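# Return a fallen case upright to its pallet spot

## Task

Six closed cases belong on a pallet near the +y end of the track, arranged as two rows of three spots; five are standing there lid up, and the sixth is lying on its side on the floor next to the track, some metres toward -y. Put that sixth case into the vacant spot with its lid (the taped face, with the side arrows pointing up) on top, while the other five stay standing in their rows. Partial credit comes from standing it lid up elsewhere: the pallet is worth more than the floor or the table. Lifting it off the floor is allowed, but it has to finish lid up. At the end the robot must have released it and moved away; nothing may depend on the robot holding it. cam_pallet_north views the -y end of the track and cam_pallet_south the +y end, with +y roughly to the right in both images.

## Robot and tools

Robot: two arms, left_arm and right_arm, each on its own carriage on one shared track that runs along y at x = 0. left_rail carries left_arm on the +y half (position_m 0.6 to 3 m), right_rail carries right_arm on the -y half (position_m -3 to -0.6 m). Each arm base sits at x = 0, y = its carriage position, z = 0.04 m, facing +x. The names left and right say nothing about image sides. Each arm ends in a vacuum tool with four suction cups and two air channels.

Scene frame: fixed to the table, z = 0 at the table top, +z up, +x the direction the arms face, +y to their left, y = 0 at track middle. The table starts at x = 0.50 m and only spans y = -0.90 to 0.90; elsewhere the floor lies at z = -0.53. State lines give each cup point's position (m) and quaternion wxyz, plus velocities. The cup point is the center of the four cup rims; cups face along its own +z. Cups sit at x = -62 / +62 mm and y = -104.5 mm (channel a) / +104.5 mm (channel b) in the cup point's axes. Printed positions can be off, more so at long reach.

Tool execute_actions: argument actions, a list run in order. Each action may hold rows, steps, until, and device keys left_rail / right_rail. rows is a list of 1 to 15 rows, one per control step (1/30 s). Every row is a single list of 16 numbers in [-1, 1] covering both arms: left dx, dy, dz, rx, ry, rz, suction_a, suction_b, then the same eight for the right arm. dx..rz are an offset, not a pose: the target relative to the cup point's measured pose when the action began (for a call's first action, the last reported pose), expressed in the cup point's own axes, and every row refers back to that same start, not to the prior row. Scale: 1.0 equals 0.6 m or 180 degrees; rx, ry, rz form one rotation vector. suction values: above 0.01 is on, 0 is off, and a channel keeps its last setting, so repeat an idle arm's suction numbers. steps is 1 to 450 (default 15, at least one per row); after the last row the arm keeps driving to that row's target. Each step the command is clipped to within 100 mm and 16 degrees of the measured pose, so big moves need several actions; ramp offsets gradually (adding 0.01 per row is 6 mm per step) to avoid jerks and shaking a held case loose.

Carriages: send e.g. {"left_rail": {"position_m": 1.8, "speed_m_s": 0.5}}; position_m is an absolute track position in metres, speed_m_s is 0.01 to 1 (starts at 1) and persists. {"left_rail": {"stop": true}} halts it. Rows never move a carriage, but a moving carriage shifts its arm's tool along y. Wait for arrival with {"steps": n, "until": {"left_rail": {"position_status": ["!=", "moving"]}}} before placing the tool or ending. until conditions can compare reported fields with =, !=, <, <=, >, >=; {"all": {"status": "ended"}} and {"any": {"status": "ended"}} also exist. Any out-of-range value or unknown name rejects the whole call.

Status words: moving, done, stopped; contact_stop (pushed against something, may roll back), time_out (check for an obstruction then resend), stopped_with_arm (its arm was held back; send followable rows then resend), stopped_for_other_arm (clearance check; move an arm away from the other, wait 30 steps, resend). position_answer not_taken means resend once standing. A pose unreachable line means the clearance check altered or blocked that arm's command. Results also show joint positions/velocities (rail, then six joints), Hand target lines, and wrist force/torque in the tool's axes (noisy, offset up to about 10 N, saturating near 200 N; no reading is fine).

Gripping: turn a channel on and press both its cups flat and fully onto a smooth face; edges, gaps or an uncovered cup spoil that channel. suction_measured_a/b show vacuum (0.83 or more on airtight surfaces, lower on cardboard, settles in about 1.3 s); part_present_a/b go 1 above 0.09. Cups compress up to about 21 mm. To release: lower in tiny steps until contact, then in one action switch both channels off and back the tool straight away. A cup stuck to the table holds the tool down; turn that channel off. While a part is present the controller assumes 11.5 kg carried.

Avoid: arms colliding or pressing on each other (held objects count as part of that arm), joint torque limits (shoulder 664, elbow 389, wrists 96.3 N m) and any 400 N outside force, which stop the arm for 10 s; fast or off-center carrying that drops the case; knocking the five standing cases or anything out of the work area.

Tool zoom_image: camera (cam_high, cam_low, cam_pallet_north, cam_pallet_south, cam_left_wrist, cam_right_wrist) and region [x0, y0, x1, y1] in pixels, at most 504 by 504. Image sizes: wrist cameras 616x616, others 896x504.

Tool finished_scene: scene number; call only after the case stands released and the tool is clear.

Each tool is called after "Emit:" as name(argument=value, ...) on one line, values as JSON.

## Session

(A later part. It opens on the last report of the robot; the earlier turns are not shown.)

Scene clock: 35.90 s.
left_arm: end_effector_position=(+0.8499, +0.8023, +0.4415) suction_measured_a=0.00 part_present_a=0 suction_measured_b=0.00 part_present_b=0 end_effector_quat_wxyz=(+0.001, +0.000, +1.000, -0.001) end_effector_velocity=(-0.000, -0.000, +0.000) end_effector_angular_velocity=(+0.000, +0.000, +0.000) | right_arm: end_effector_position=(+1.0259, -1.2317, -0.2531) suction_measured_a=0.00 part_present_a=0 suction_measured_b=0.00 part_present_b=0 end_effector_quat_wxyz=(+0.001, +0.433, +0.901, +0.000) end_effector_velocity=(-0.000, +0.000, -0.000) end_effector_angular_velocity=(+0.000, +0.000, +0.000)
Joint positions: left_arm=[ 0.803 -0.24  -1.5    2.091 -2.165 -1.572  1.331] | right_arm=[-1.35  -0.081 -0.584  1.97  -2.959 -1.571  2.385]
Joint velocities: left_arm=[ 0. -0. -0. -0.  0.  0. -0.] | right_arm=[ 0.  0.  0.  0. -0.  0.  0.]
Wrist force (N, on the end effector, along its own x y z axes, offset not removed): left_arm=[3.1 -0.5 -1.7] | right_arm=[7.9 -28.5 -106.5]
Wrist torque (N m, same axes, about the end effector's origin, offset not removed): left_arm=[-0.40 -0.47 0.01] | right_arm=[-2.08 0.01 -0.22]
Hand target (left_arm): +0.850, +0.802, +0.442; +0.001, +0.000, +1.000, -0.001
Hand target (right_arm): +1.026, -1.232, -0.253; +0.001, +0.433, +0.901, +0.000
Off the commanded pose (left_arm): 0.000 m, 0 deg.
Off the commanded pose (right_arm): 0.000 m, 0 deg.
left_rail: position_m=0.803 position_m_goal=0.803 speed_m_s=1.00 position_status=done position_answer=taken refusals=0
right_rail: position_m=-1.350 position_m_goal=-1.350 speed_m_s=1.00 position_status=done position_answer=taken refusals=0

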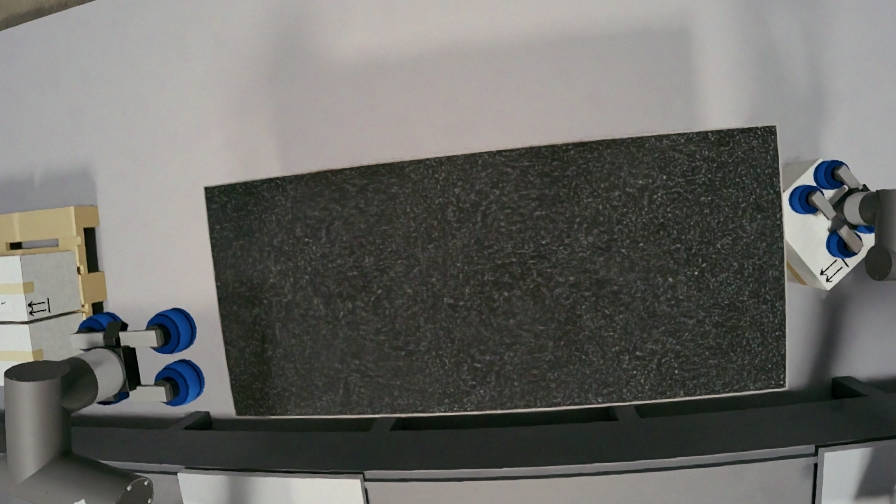

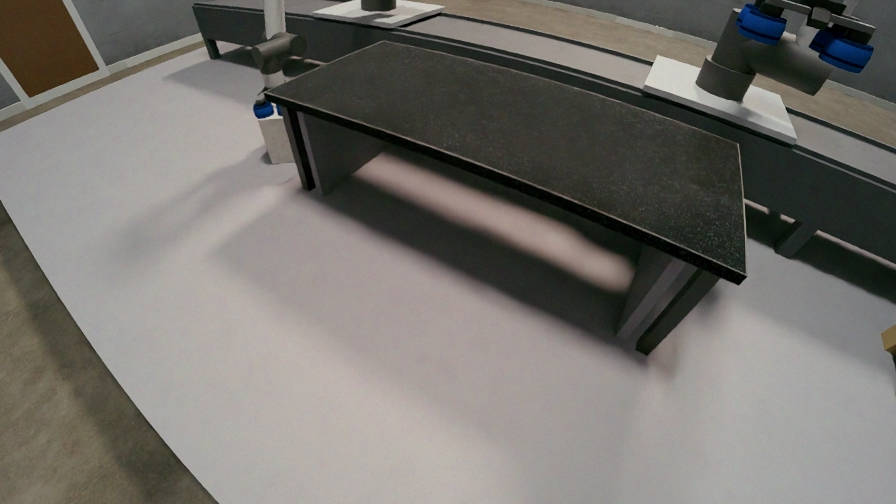

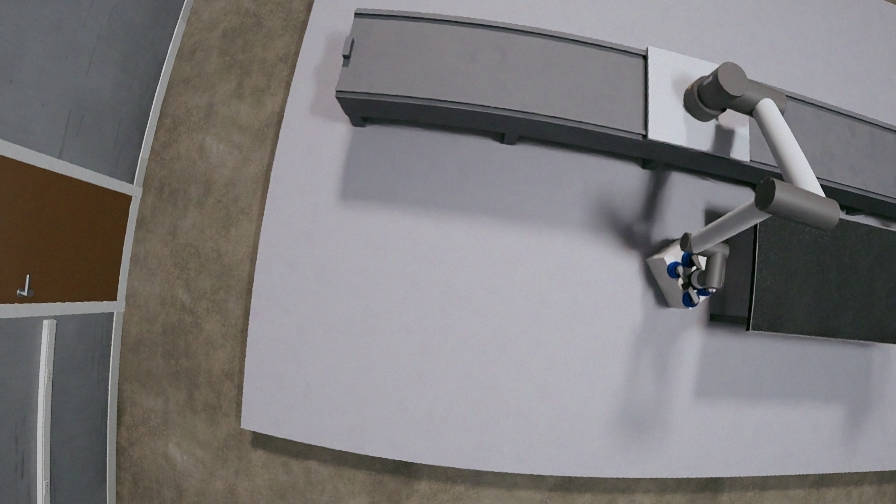

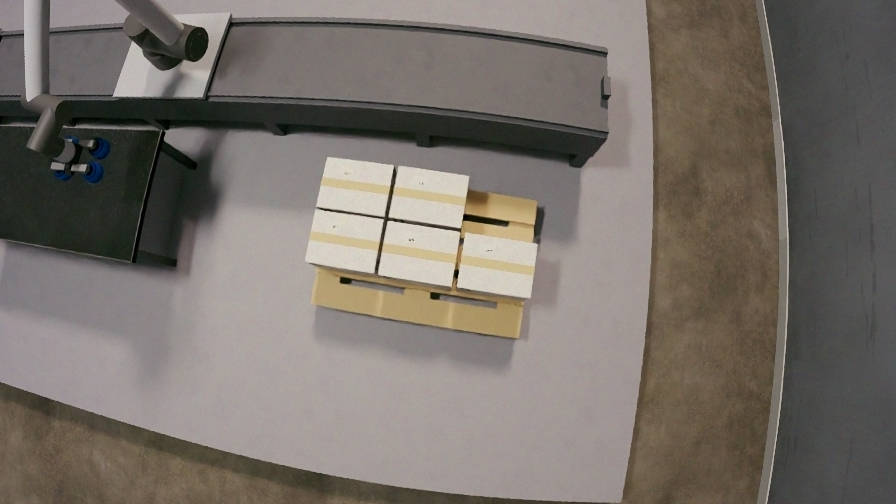

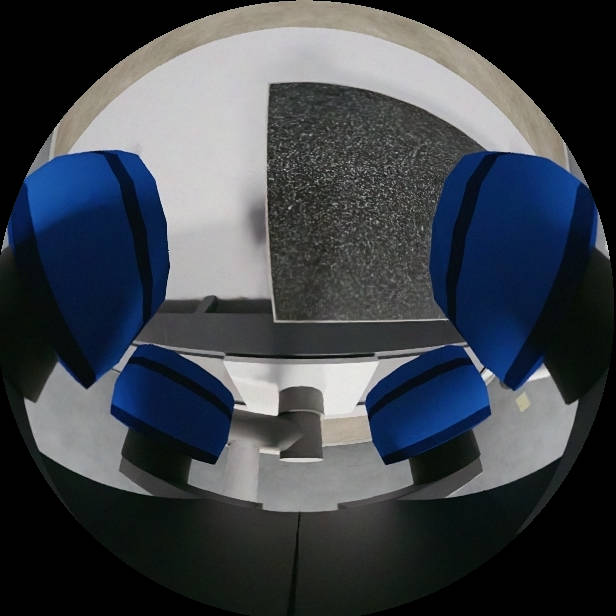

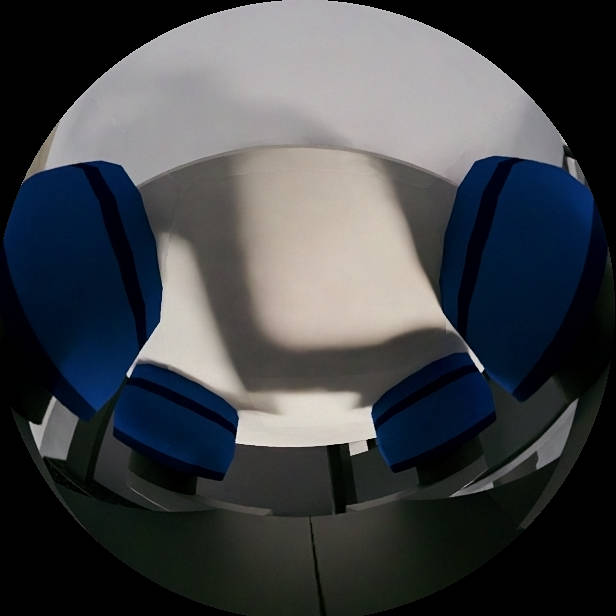

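Emit:
execute_actions(actions=[{"rows":[[0,0,0,0,0,0,0,0,0,0,-0.1,0,0,0,0,0]],"steps":30},{"rows":[[0,0,0,0,0,0,0,0,0.05,0,0,0,0,0,0,0]],"steps":30},{"rows":[[0,0,0,0,0,0,0,0,0,0,0.03,0,0,0,1,1],[0,0,0,0,0,0,0,0,0,0,0.05,0,0,0,1,1],[0,0,0,0,0,0,0,0,0,0,0.07,0,0,0,1,1],[0,0,0,0,0,0,0,0,0,0,0.085,0,0,0,1,1],[0,0,0,0,0,0,0,0,0,0,0.1,0,0,0,1,1]],"steps":60}])

Scene clock: 60.20 s.
left_arm: end_effector_position=(+0.8499, +0.8023, +0.4415) suction_measured_a=0.00 part_present_a=0 suction_measured_b=0.00 part_present_b=0 end_effector_quat_wxyz=(+0.001, +0.000, +1.000, -0.001) end_effector_velocity=(-0.000, +0.000, +0.000) end_effector_angular_velocity=(-0.000, -0.000, +0.000) | right_arm: end_effector_position=(+1.0071, -1.2082, -0.2532) suction_measured_a=0.94 part_present_a=1 suction_measured_b=0.94 part_present_b=1 end_effector_quat_wxyz=(+0.001, +0.433, +0.901, +0.000) end_effector_velocity=(+0.000, -0.000, -0.000) end_effector_angular_velocity=(+0.000, +0.000, -0.000)
Joint positions: left_arm=[ 0.803 -0.24  -1.5    2.091 -2.165 -1.572  1.331] | right_arm=[-1.35  -0.059 -0.587  1.993 -2.979 -1.571  2.407]
Joint velocities: left_arm=[ 0.  0. -0.  0. -0.  0.  0.] | right_arm=[ 0. -0.  0.  0.  0. -0. -0.]
Wrist force (N, on the end effector, along its own x y z axes, offset not removed): left_arm=[4.3 -3.2 -1.0] | right_arm=[-0.9 -1.2 -38.0]
Wrist torque (N m, same axes, about the end effector's origin, offset not removed): left_arm=[-0.74 -0.67 -0.04] | right_arm=[-3.13 -2.03 -0.17]
Hand target (left_arm): +0.850, +0.802, +0.442; +0.001, +0.000, +1.000, -0.001
Hand target (right_arm): +1.007, -1.208, -0.253; +0.001, +0.433, +0.901, +0.000
Off the commanded pose (left_arm): 0.000 m, 0 deg.
Off the commanded pose (right_arm): 0.000 m, 0 deg.
left_rail: position_m=0.803 position_m_goal=0.803 speed_m_s=1.00 position_status=done position_answer=taken refusals=0
right_rail: position_m=-1.350 position_m_goal=-1.350 speed_m_s=1.00 position_status=done position_answer=taken refusals=0

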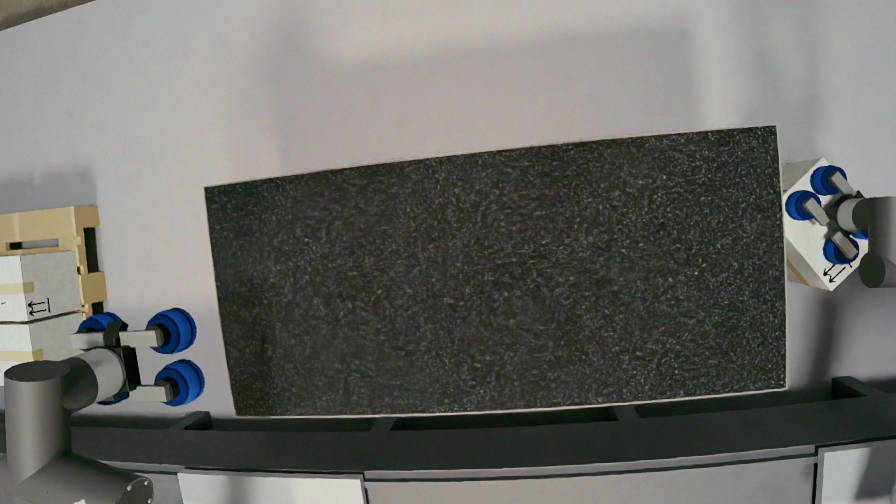

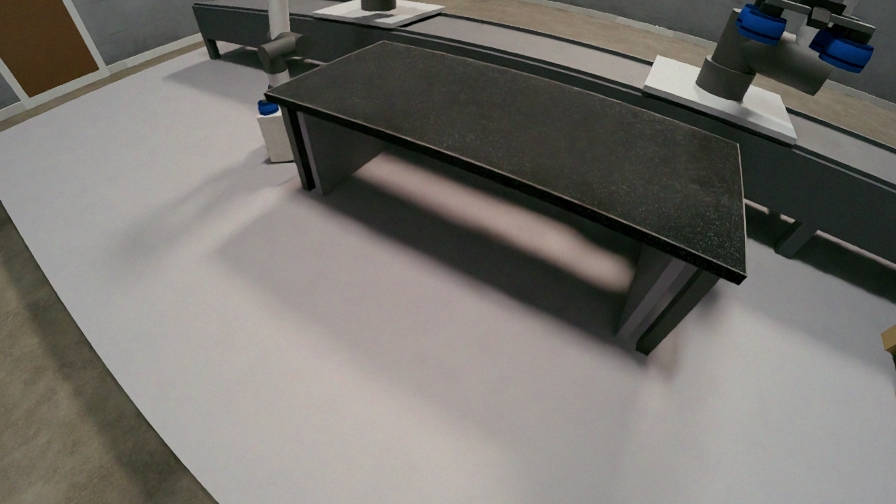

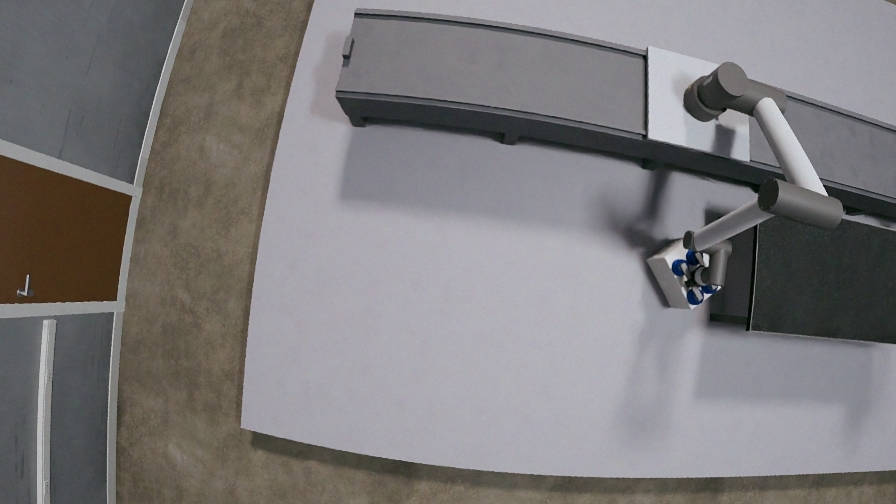

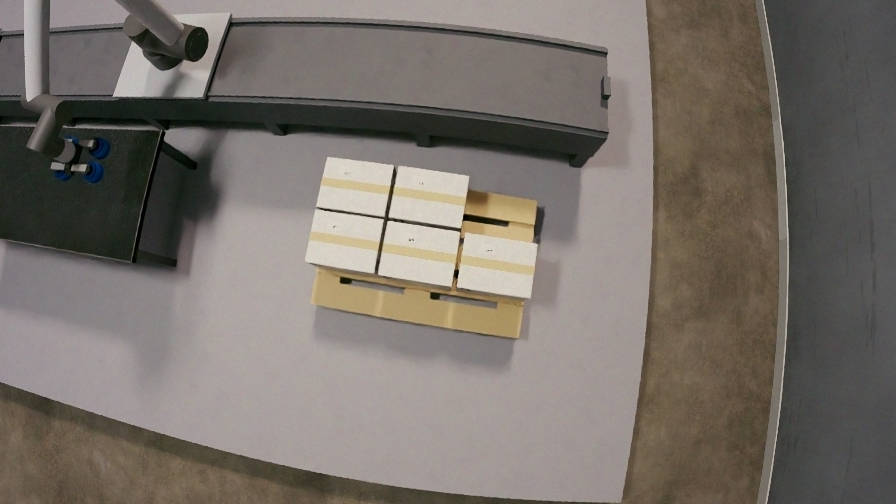

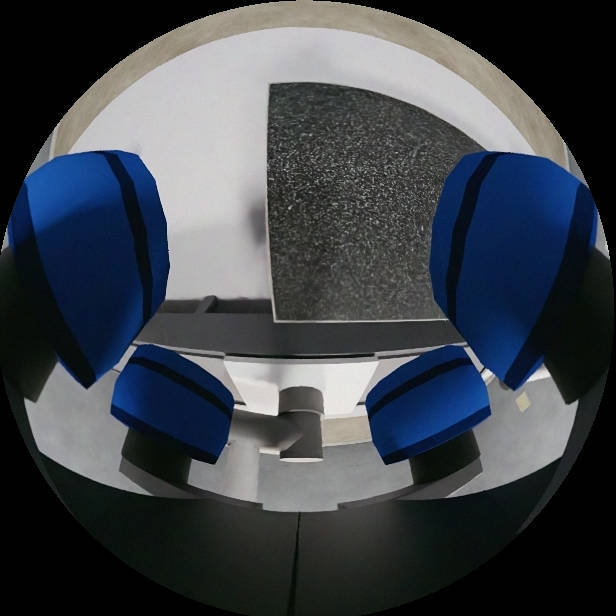

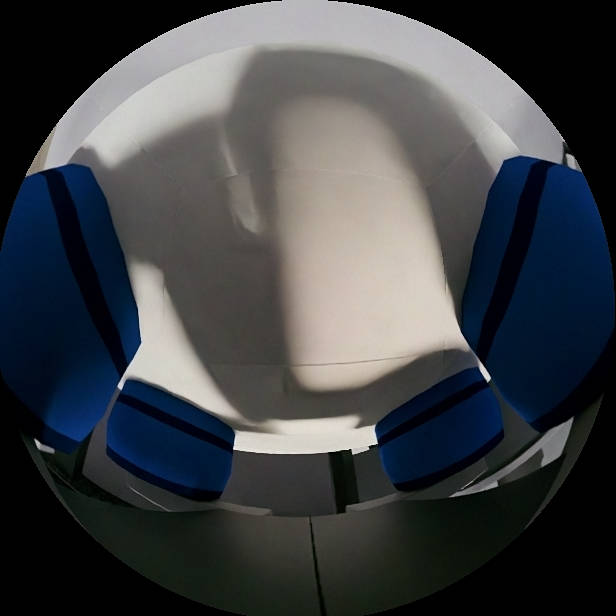

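Emit:
execute_actions(actions=[{"rows":[[0,0,0,0,0,0,0,0,0,0,-0.01,0,0,0,1,1],[0,0,0,0,0,0,0,0,0,0,-0.02,0,0,0,1,1],[0,0,0,0,0,0,0,0,0,0,-0.03,0,0,0,1,1],[0,0,0,0,0,0,0,0,0,0,-0.04,0,0,0,1,1],[0,0,0,0,0,0,0,0,0,0,-0.05,0,0,0,1,1],[0,0,0,0,0,0,0,0,0,0,-0.06,0,0,0,1,1],[0,0,0,0,0,0,0,0,-0.03,-0.025,-0.07,0,0,0,1,1],[0,0,0,0,0,0,0,0,-0.06,-0.05,-0.08,0,0,0,1,1],[0,0,0,0,0,0,0,0,-0.09,-0.075,-0.09,0,0,0,1,1],[0,0,0,0,0,0,0,0,-0.13,-0.105,-0.1,0,0,0,1,1]],"steps":40},{"rows":[[0,0,0,0,0,0,0,0,0,0,-0.1,0,0,0,1,1],[0,0,0,0,0,0,0,0,0,0,-0.25,0,0,0,1,1],[0,0,0,0,0,0,0,0,0,0,-0.5,0,0,0,1,1],[0,0,0,0,0,0,0,0,0,0,-1,0,0,0,1,1]],"steps":110},{"rows":[[0,0,0,0,0,0,0,0,0,0,-0.05,0,0,0.1,1,1],[0,0,0,0,0,0,0,0,0,0,-0.1,0,0,0.2,1,1],[0,0,0,0,0,0,0,0,0,0,-0.1,0,0,0.4,1,1],[0,0,0,0,0,0,0,0,0,0,-0.1,0,0,0.717,1,1]],"steps":130}])

Scene clock: 83.57 s.
left_arm: end_effector_position=(+0.8499, +0.8023, +0.4415) suction_measured_a=0.00 part_present_a=0 suction_measured_b=0.00 part_present_b=0 end_effector_quat_wxyz=(+0.001, +0.000, +1.000, -0.001) end_effector_velocity=(+0.000, -0.000, -0.000) end_effector_angular_velocity=(+0.000, +0.000, -0.000) | right_arm: end_effector_position=(+1.0056, -1.3083, +0.4667) suction_measured_a=0.94 part_present_a=1 suction_measured_b=0.94 part_present_b=1 end_effector_quat_wxyz=(+0.000, +1.000, -0.003, +0.001) end_effector_velocity=(-0.000, -0.000, +0.000) end_effector_angular_velocity=(-0.000, -0.000, +0.000)
Joint positions: left_arm=[ 0.803 -0.24  -1.5    2.091 -2.165 -1.572  1.331] | right_arm=[-1.35  -0.159 -1.344  1.863 -2.092 -1.571  4.559]
Joint velocities: left_arm=[ 0. -0.  0. -0. -0.  0. -0.] | right_arm=[ 0.  0. -0.  0. -0. -0. -0.]
Wrist force (N, on the end effector, along its own x y z axes, offset not removed): left_arm=[4.2 -1.4 -3.0] | right_arm=[-2.6 -10.0 -33.6]
Wrist torque (N m, same axes, about the end effector's origin, offset not removed): left_arm=[-0.57 -0.55 -0.06] | right_arm=[-4.51 -1.64 -0.23]
Hand target (left_arm): +0.850, +0.802, +0.442; +0.001, +0.000, +1.000, -0.001
Hand target (right_arm): +1.006, -1.308, +0.467; +0.000, +1.000, -0.003, +0.001
Off the commanded pose (left_arm): 0.000 m, 0 deg.
Off the commanded pose (right_arm): 0.000 m, 0 deg.
left_rail: position_m=0.803 position_m_goal=0.803 speed_m_s=1.00 position_status=done position_answer=taken refusals=0
right_rail: position_m=-1.350 position_m_goal=-1.350 speed_m_s=1.00 position_status=done position_answer=taken refusals=0

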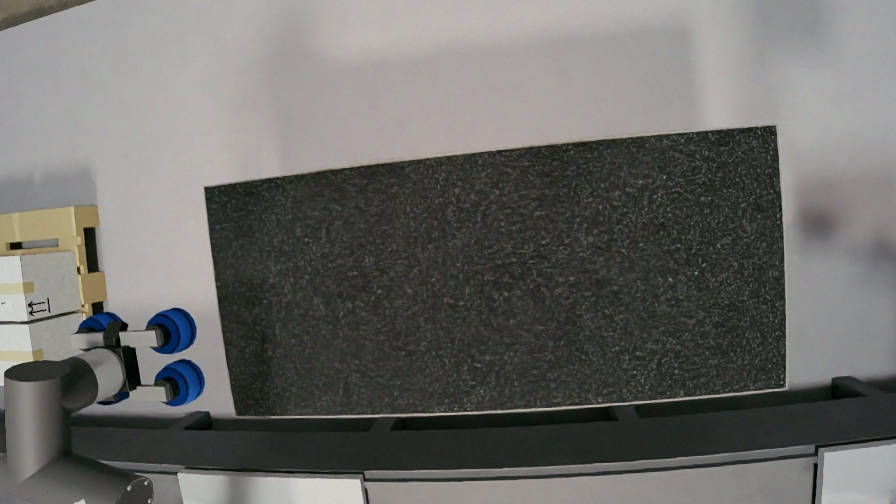

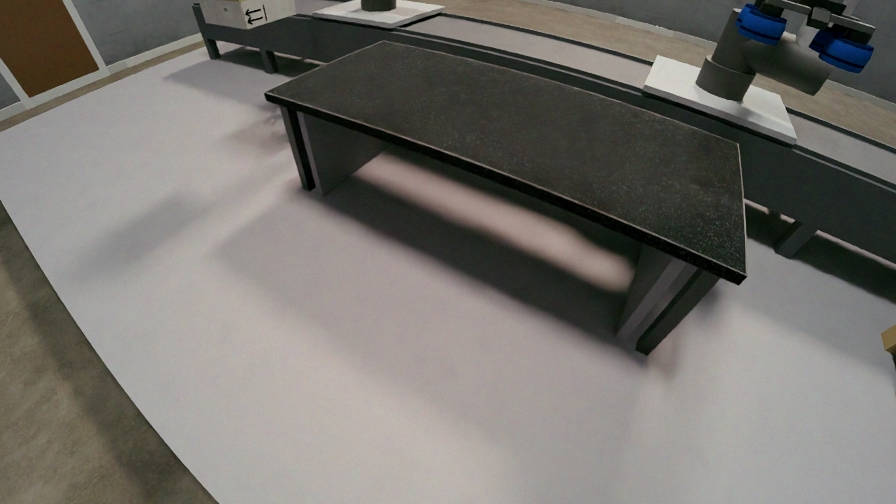

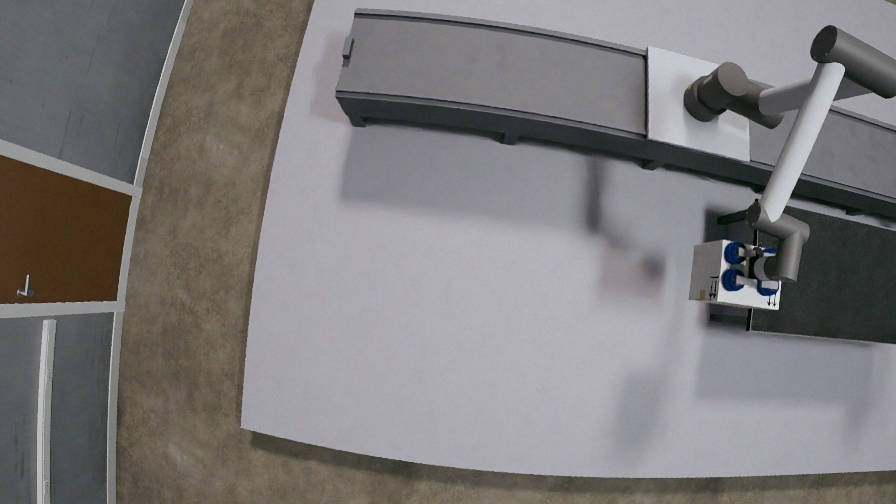

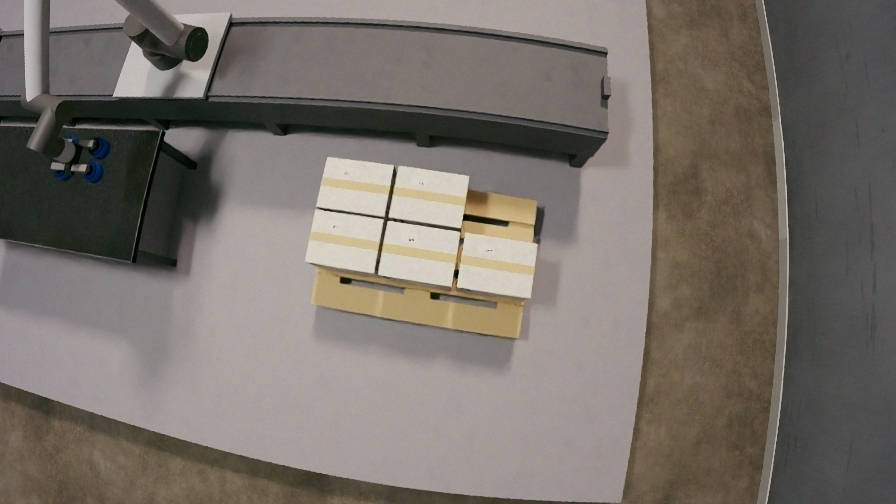

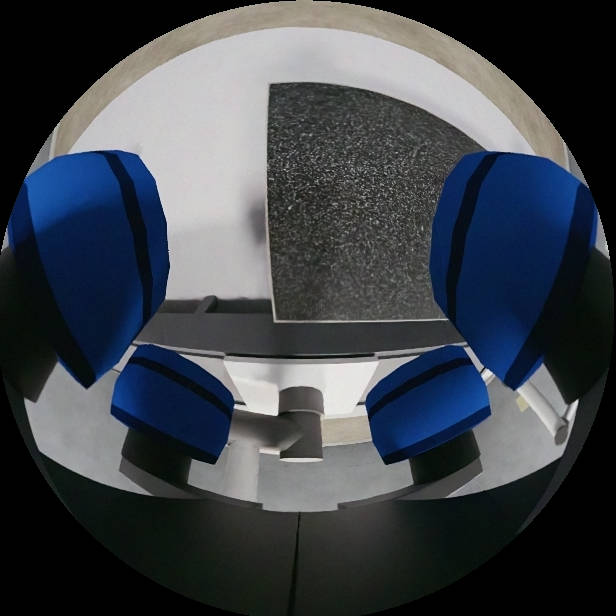

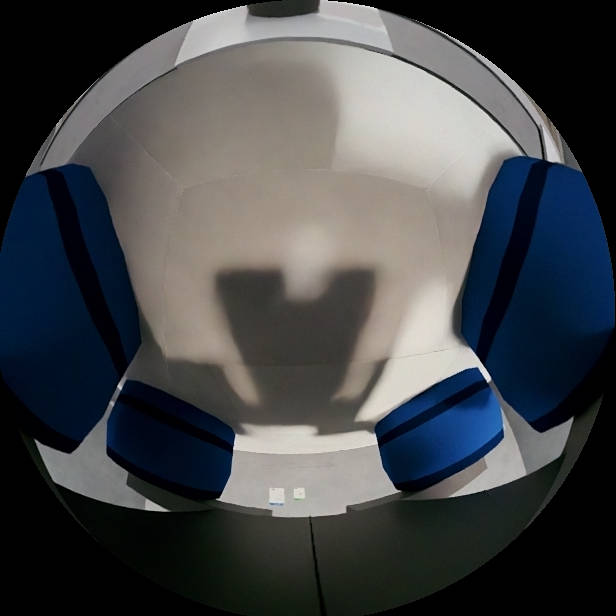

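Emit:
execute_actions(actions=[{"right_rail":{"position_m":-0.95,"speed_m_s":0.4},"left_rail":{"position_m":0.6},"rows":[[0,0,0,0,0,0,0,0,0,0,0,0,0.05,0,1,1],[0,0,0,0,0,0,0,0,0,0,0,0,0.1,0,1,1],[0,0,0,0,0,0,0,0,0,0,0,0,0.2,0,1,1],[0,0,0,0,0,0,0,0,0,0,0,0,0.3,0,1,1],[0,0,0,0,0,0,0,0,0,0,0,0,0.5,0,1,1]],"steps":150}])

Scene clock: 96.20 s.
left_arm: end_effector_position=(+0.8499, +0.5991, +0.4415) suction_measured_a=0.00 part_present_a=0 suction_measured_b=0.00 part_present_b=0 end_effector_quat_wxyz=(+0.001, +0.000, +1.000, -0.001) end_effector_velocity=(+0.000, -0.000, +0.000) end_effector_angular_velocity=(-0.000, -0.000, +0.000) | right_arm: end_effector_position=(+1.0055, -0.9080, +0.4667) suction_measured_a=0.94 part_present_a=1 suction_measured_b=0.94 part_present_b=1 end_effector_quat_wxyz=(+0.002, +0.706, -0.002, +0.708) end_effector_velocity=(+0.000, -0.000, -0.000) end_effector_angular_velocity=(+0.000, +0.000, -0.000)
Joint positions: left_arm=[ 0.6   -0.24  -1.5    2.091 -2.165 -1.572  1.331] | right_arm=[-0.95  -0.223 -0.998  2.258 -4.403 -1.353  4.713]
Joint velocities: left_arm=[ 0.  0.  0. -0. -0. -0.  0.] | right_arm=[ 0. -0.  0. -0.  0. -0.  0.]
Wrist force (N, on the end effector, along its own x y z axes, offset not removed): left_arm=[2.9 -0.6 0.5] | right_arm=[29.9 -9.1 -2.5]
Wrist torque (N m, same axes, about the end effector's origin, offset not removed): left_arm=[-0.44 -0.52 -0.01] | right_arm=[-1.46 5.68 -3.06]
Hand target (left_arm): +0.850, +0.599, +0.442; +0.001, +0.000, +1.000, -0.001
Hand target (right_arm): +1.006, -0.908, +0.467; +0.002, +0.706, -0.002, +0.708
Off the commanded pose (left_arm): 0.000 m, 0 deg.
Off the commanded pose (right_arm): 0.000 m, 0 deg.
left_rail: position_m=0.600 position_m_goal=0.600 speed_m_s=1.00 position_status=done position_answer=taken refusals=0
right_rail: position_m=-0.950 position_m_goal=-0.950 speed_m_s=0.40 position_status=done position_answer=taken refusals=0

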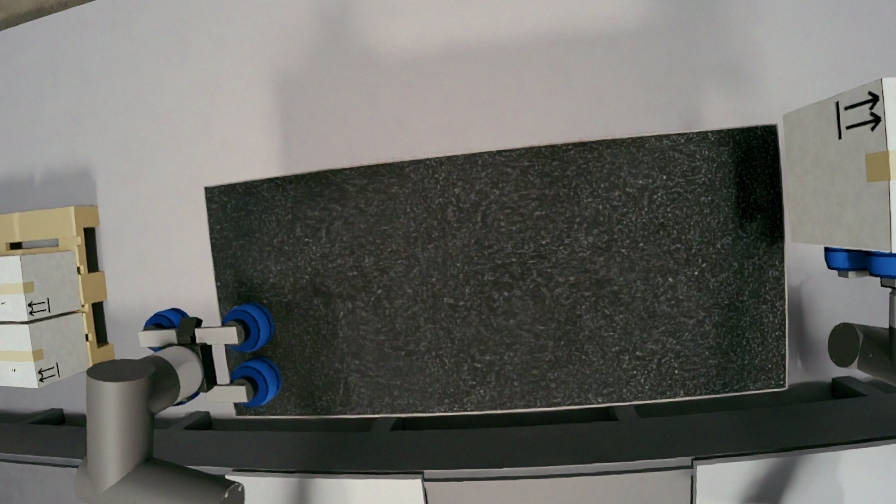

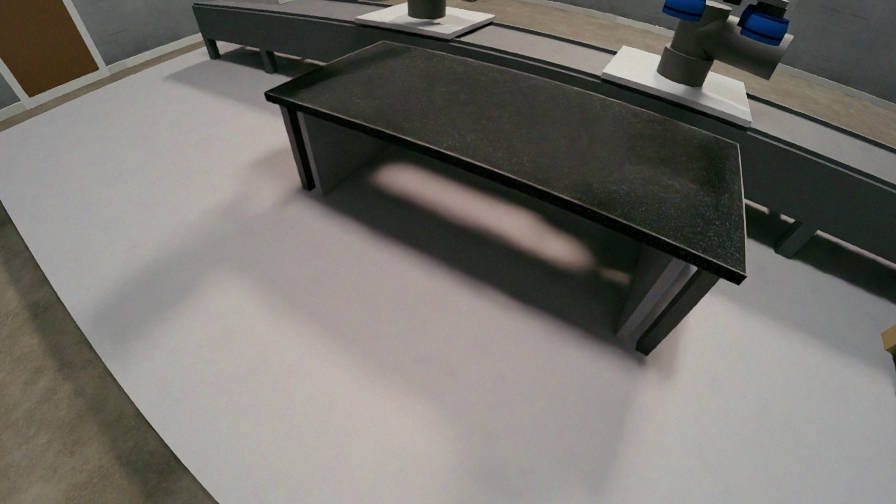

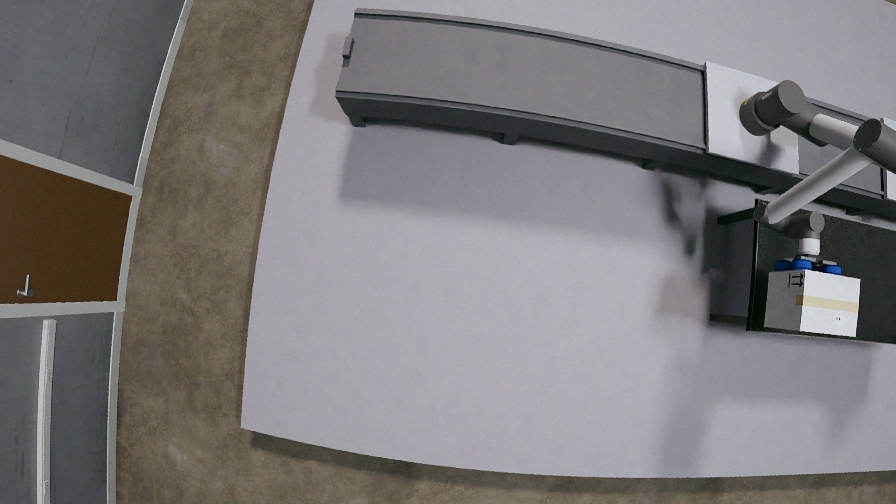

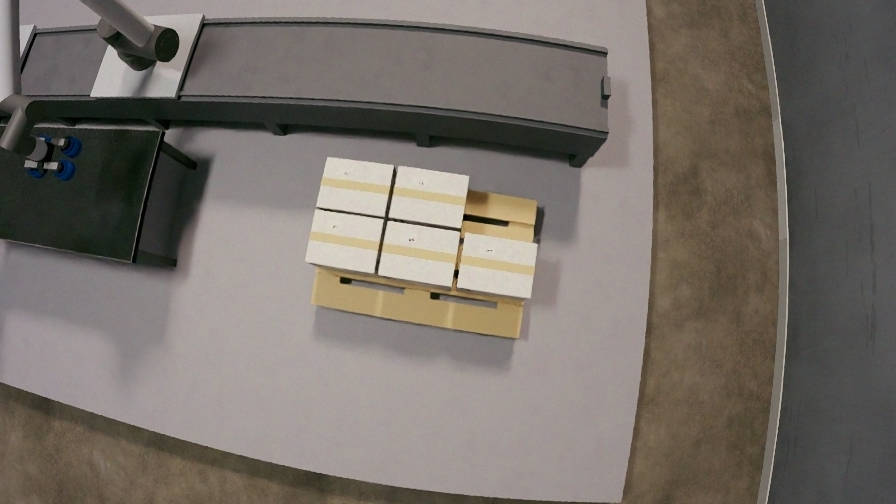

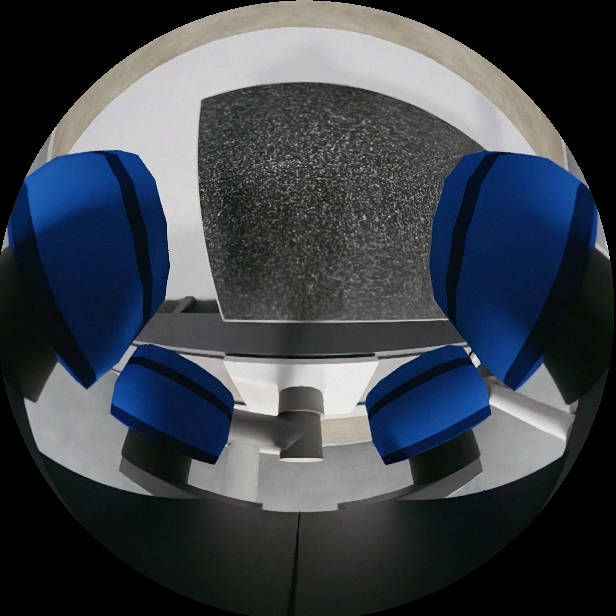

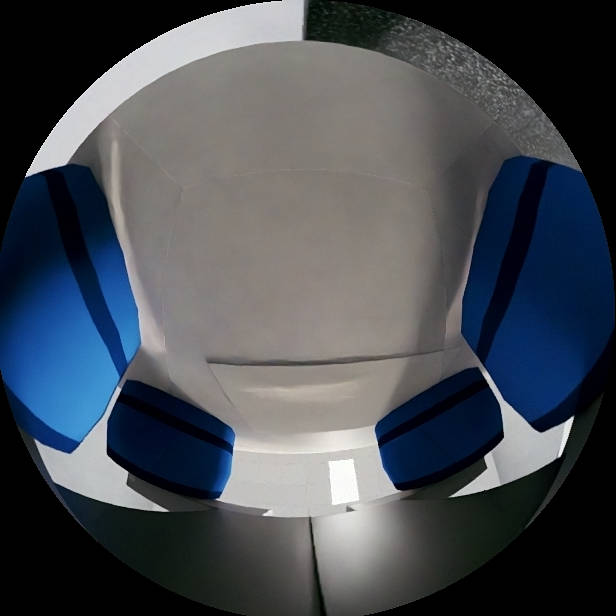

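Emit:
execute_actions(actions=[{"rows":[[0,0,-0.2,0,0,0,0,0,-0.05,-0.05,0,0,0,0,1,1],[0,0,-0.2,0,0,0,0,0,-0.1,-0.12,-0.03,0,0,0,1,1],[0,0,-0.2,0,0,0,0,0,-0.18,-0.25,-0.07,0,0,0,1,1],[0,0,-0.2,0,0,0,0,0,-0.18,-0.45,-0.07,0,0,0,1,1],[0,0,-0.2,0,0,0,0,0,-0.18,-0.7,-0.07,0,0,0,1,1]],"steps":90},{"rows":[[0,0,0,0,0,0,0,0,-0.05,-0.1,-0.02,0,0,0,1,1],[0,0,0,0,0,0,0,0,-0.1,-0.25,-0.04,0,0,0,1,1],[0,0,0,0,0,0,0,0,-0.18,-0.65,-0.07,0,0,0,1,1]],"steps":90},{"rows":[[-0.3,-0.6,0,0,0,0,0,0,0,0,0,0,0,0,1,1]],"steps":70},{"rows":[[0,-0.57,0,0,0,0,0,0,0,0,0,0,0,0,1,1]],"steps":70}])

Scene clock: 115.27 s.
left_arm: end_effector_position=(+1.0291, -0.1026, +0.5621) suction_measured_a=0.00 part_present_a=0 suction_measured_b=0.00 part_present_b=0 end_effector_quat_wxyz=(+0.000, +0.000, +1.000, -0.001) end_effector_velocity=(-0.000, -0.000, -0.000) end_effector_angular_velocity=(+0.000, +0.000, -0.000) | right_arm: end_effector_position=(+0.9260, -0.0980, +0.2512) suction_measured_a=0.94 part_present_a=1 suction_measured_b=0.94 part_present_b=1 end_effector_quat_wxyz=(+0.001, +0.707, -0.003, +0.708) end_effector_velocity=(+0.000, -0.000, +0.000) end_effector_angular_velocity=(+0.000, -0.000, +0.000)
Joint positions: left_arm=[ 0.6   -0.761 -1.126  1.411 -1.857 -1.572  0.81 ] | right_arm=[-0.95   0.739 -0.574  1.686 -4.255 -2.316  4.713]
Joint velocities: left_arm=[ 0. -0.  0.  0. -0.  0. -0.] | right_arm=[ 0. -0. -0.  0.  0.  0.  0.]
Wrist force (N, on the end effector, along its own x y z axes, offset not removed): left_arm=[3.0 -3.0 -1.5] | right_arm=[39.3 -7.4 1.1]
Wrist torque (N m, same axes, about the end effector's origin, offset not removed): left_arm=[-0.66 -0.35 -0.02] | right_arm=[-1.12 4.22 -3.18]
Hand target (left_arm): +1.029, -0.103, +0.562; +0.000, +0.000, +1.000, -0.001
Hand target (right_arm): +0.926, -0.098, +0.251; +0.001, +0.707, -0.003, +0.708
Off the commanded pose (left_arm): 0.000 m, 0 deg.
Off the commanded pose (right_arm): 0.000 m, 0 deg.
left_rail: position_m=0.600 position_m_goal=0.600 speed_m_s=1.00 position_status=done position_answer=taken refusals=0
right_rail: position_m=-0.950 position_m_goal=-0.950 speed_m_s=0.40 position_status=done position_answer=taken refusals=0

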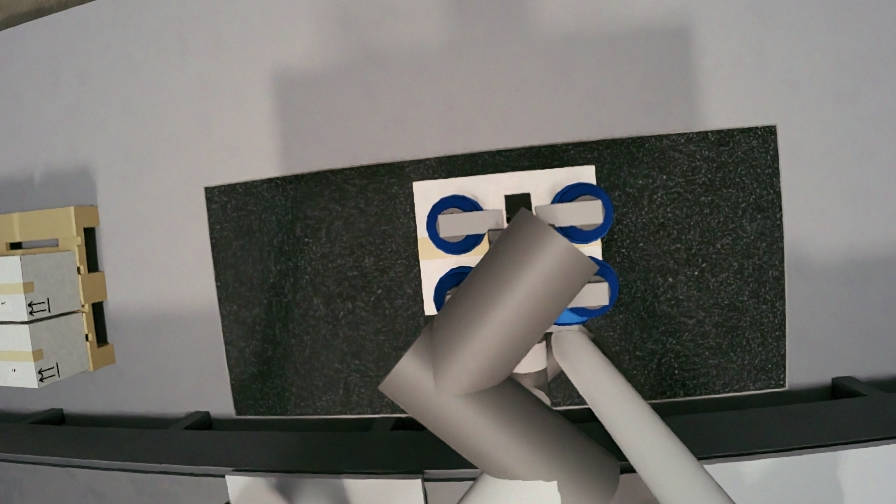

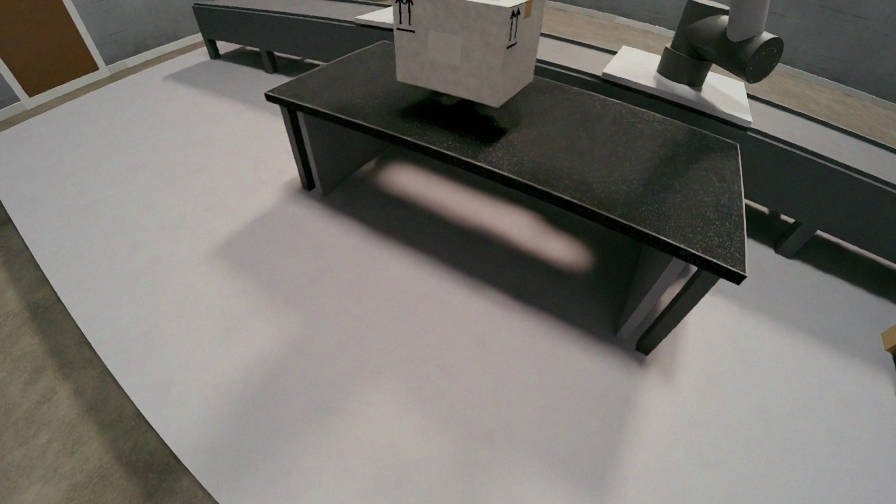

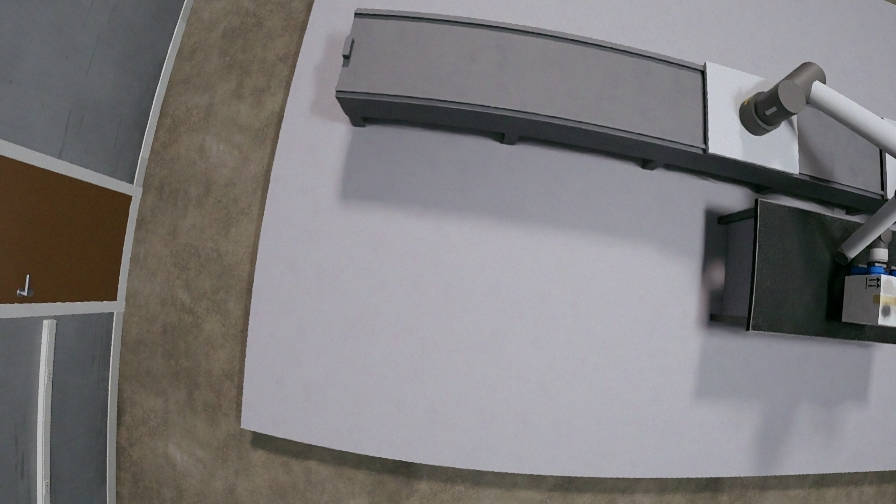

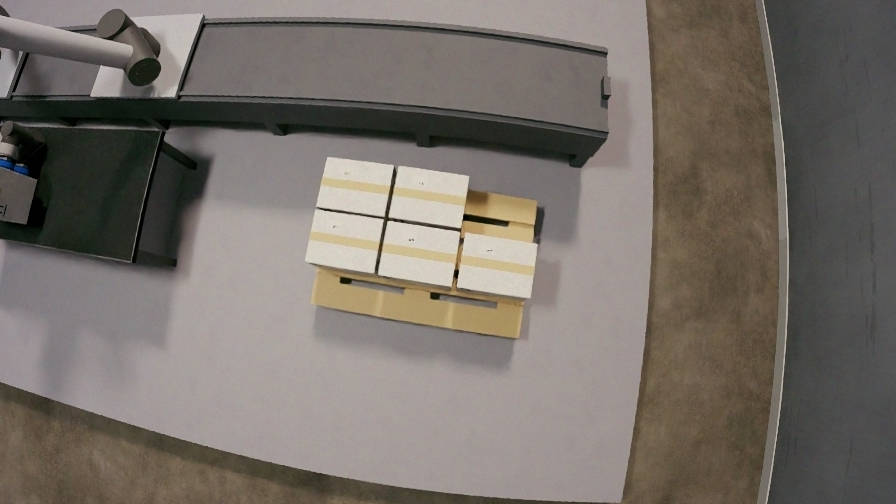

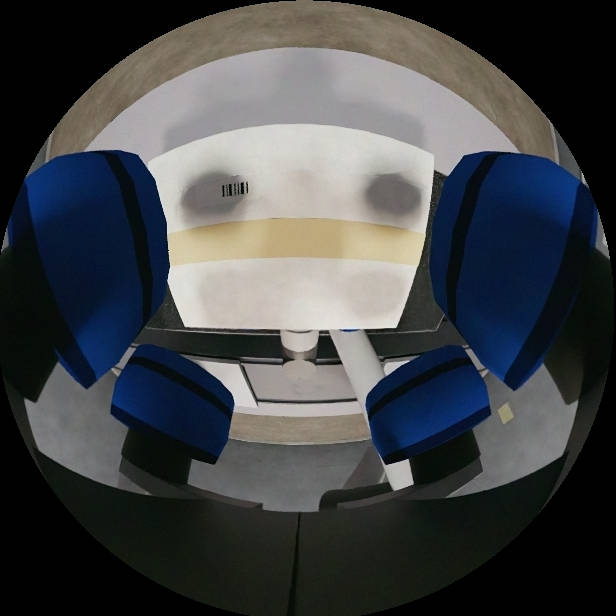

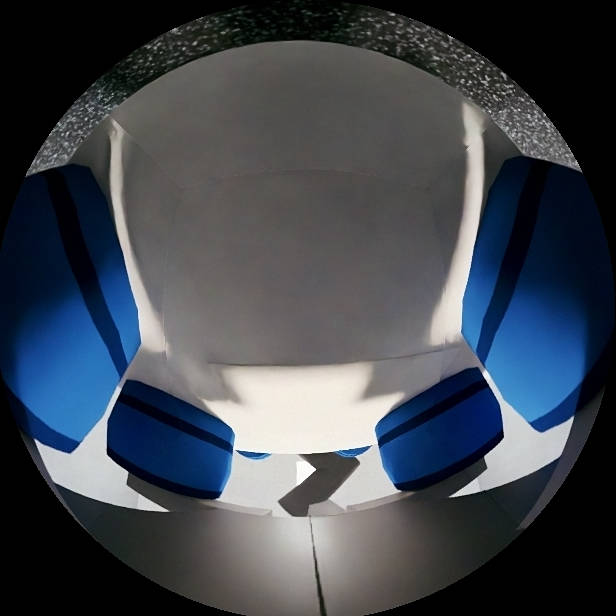

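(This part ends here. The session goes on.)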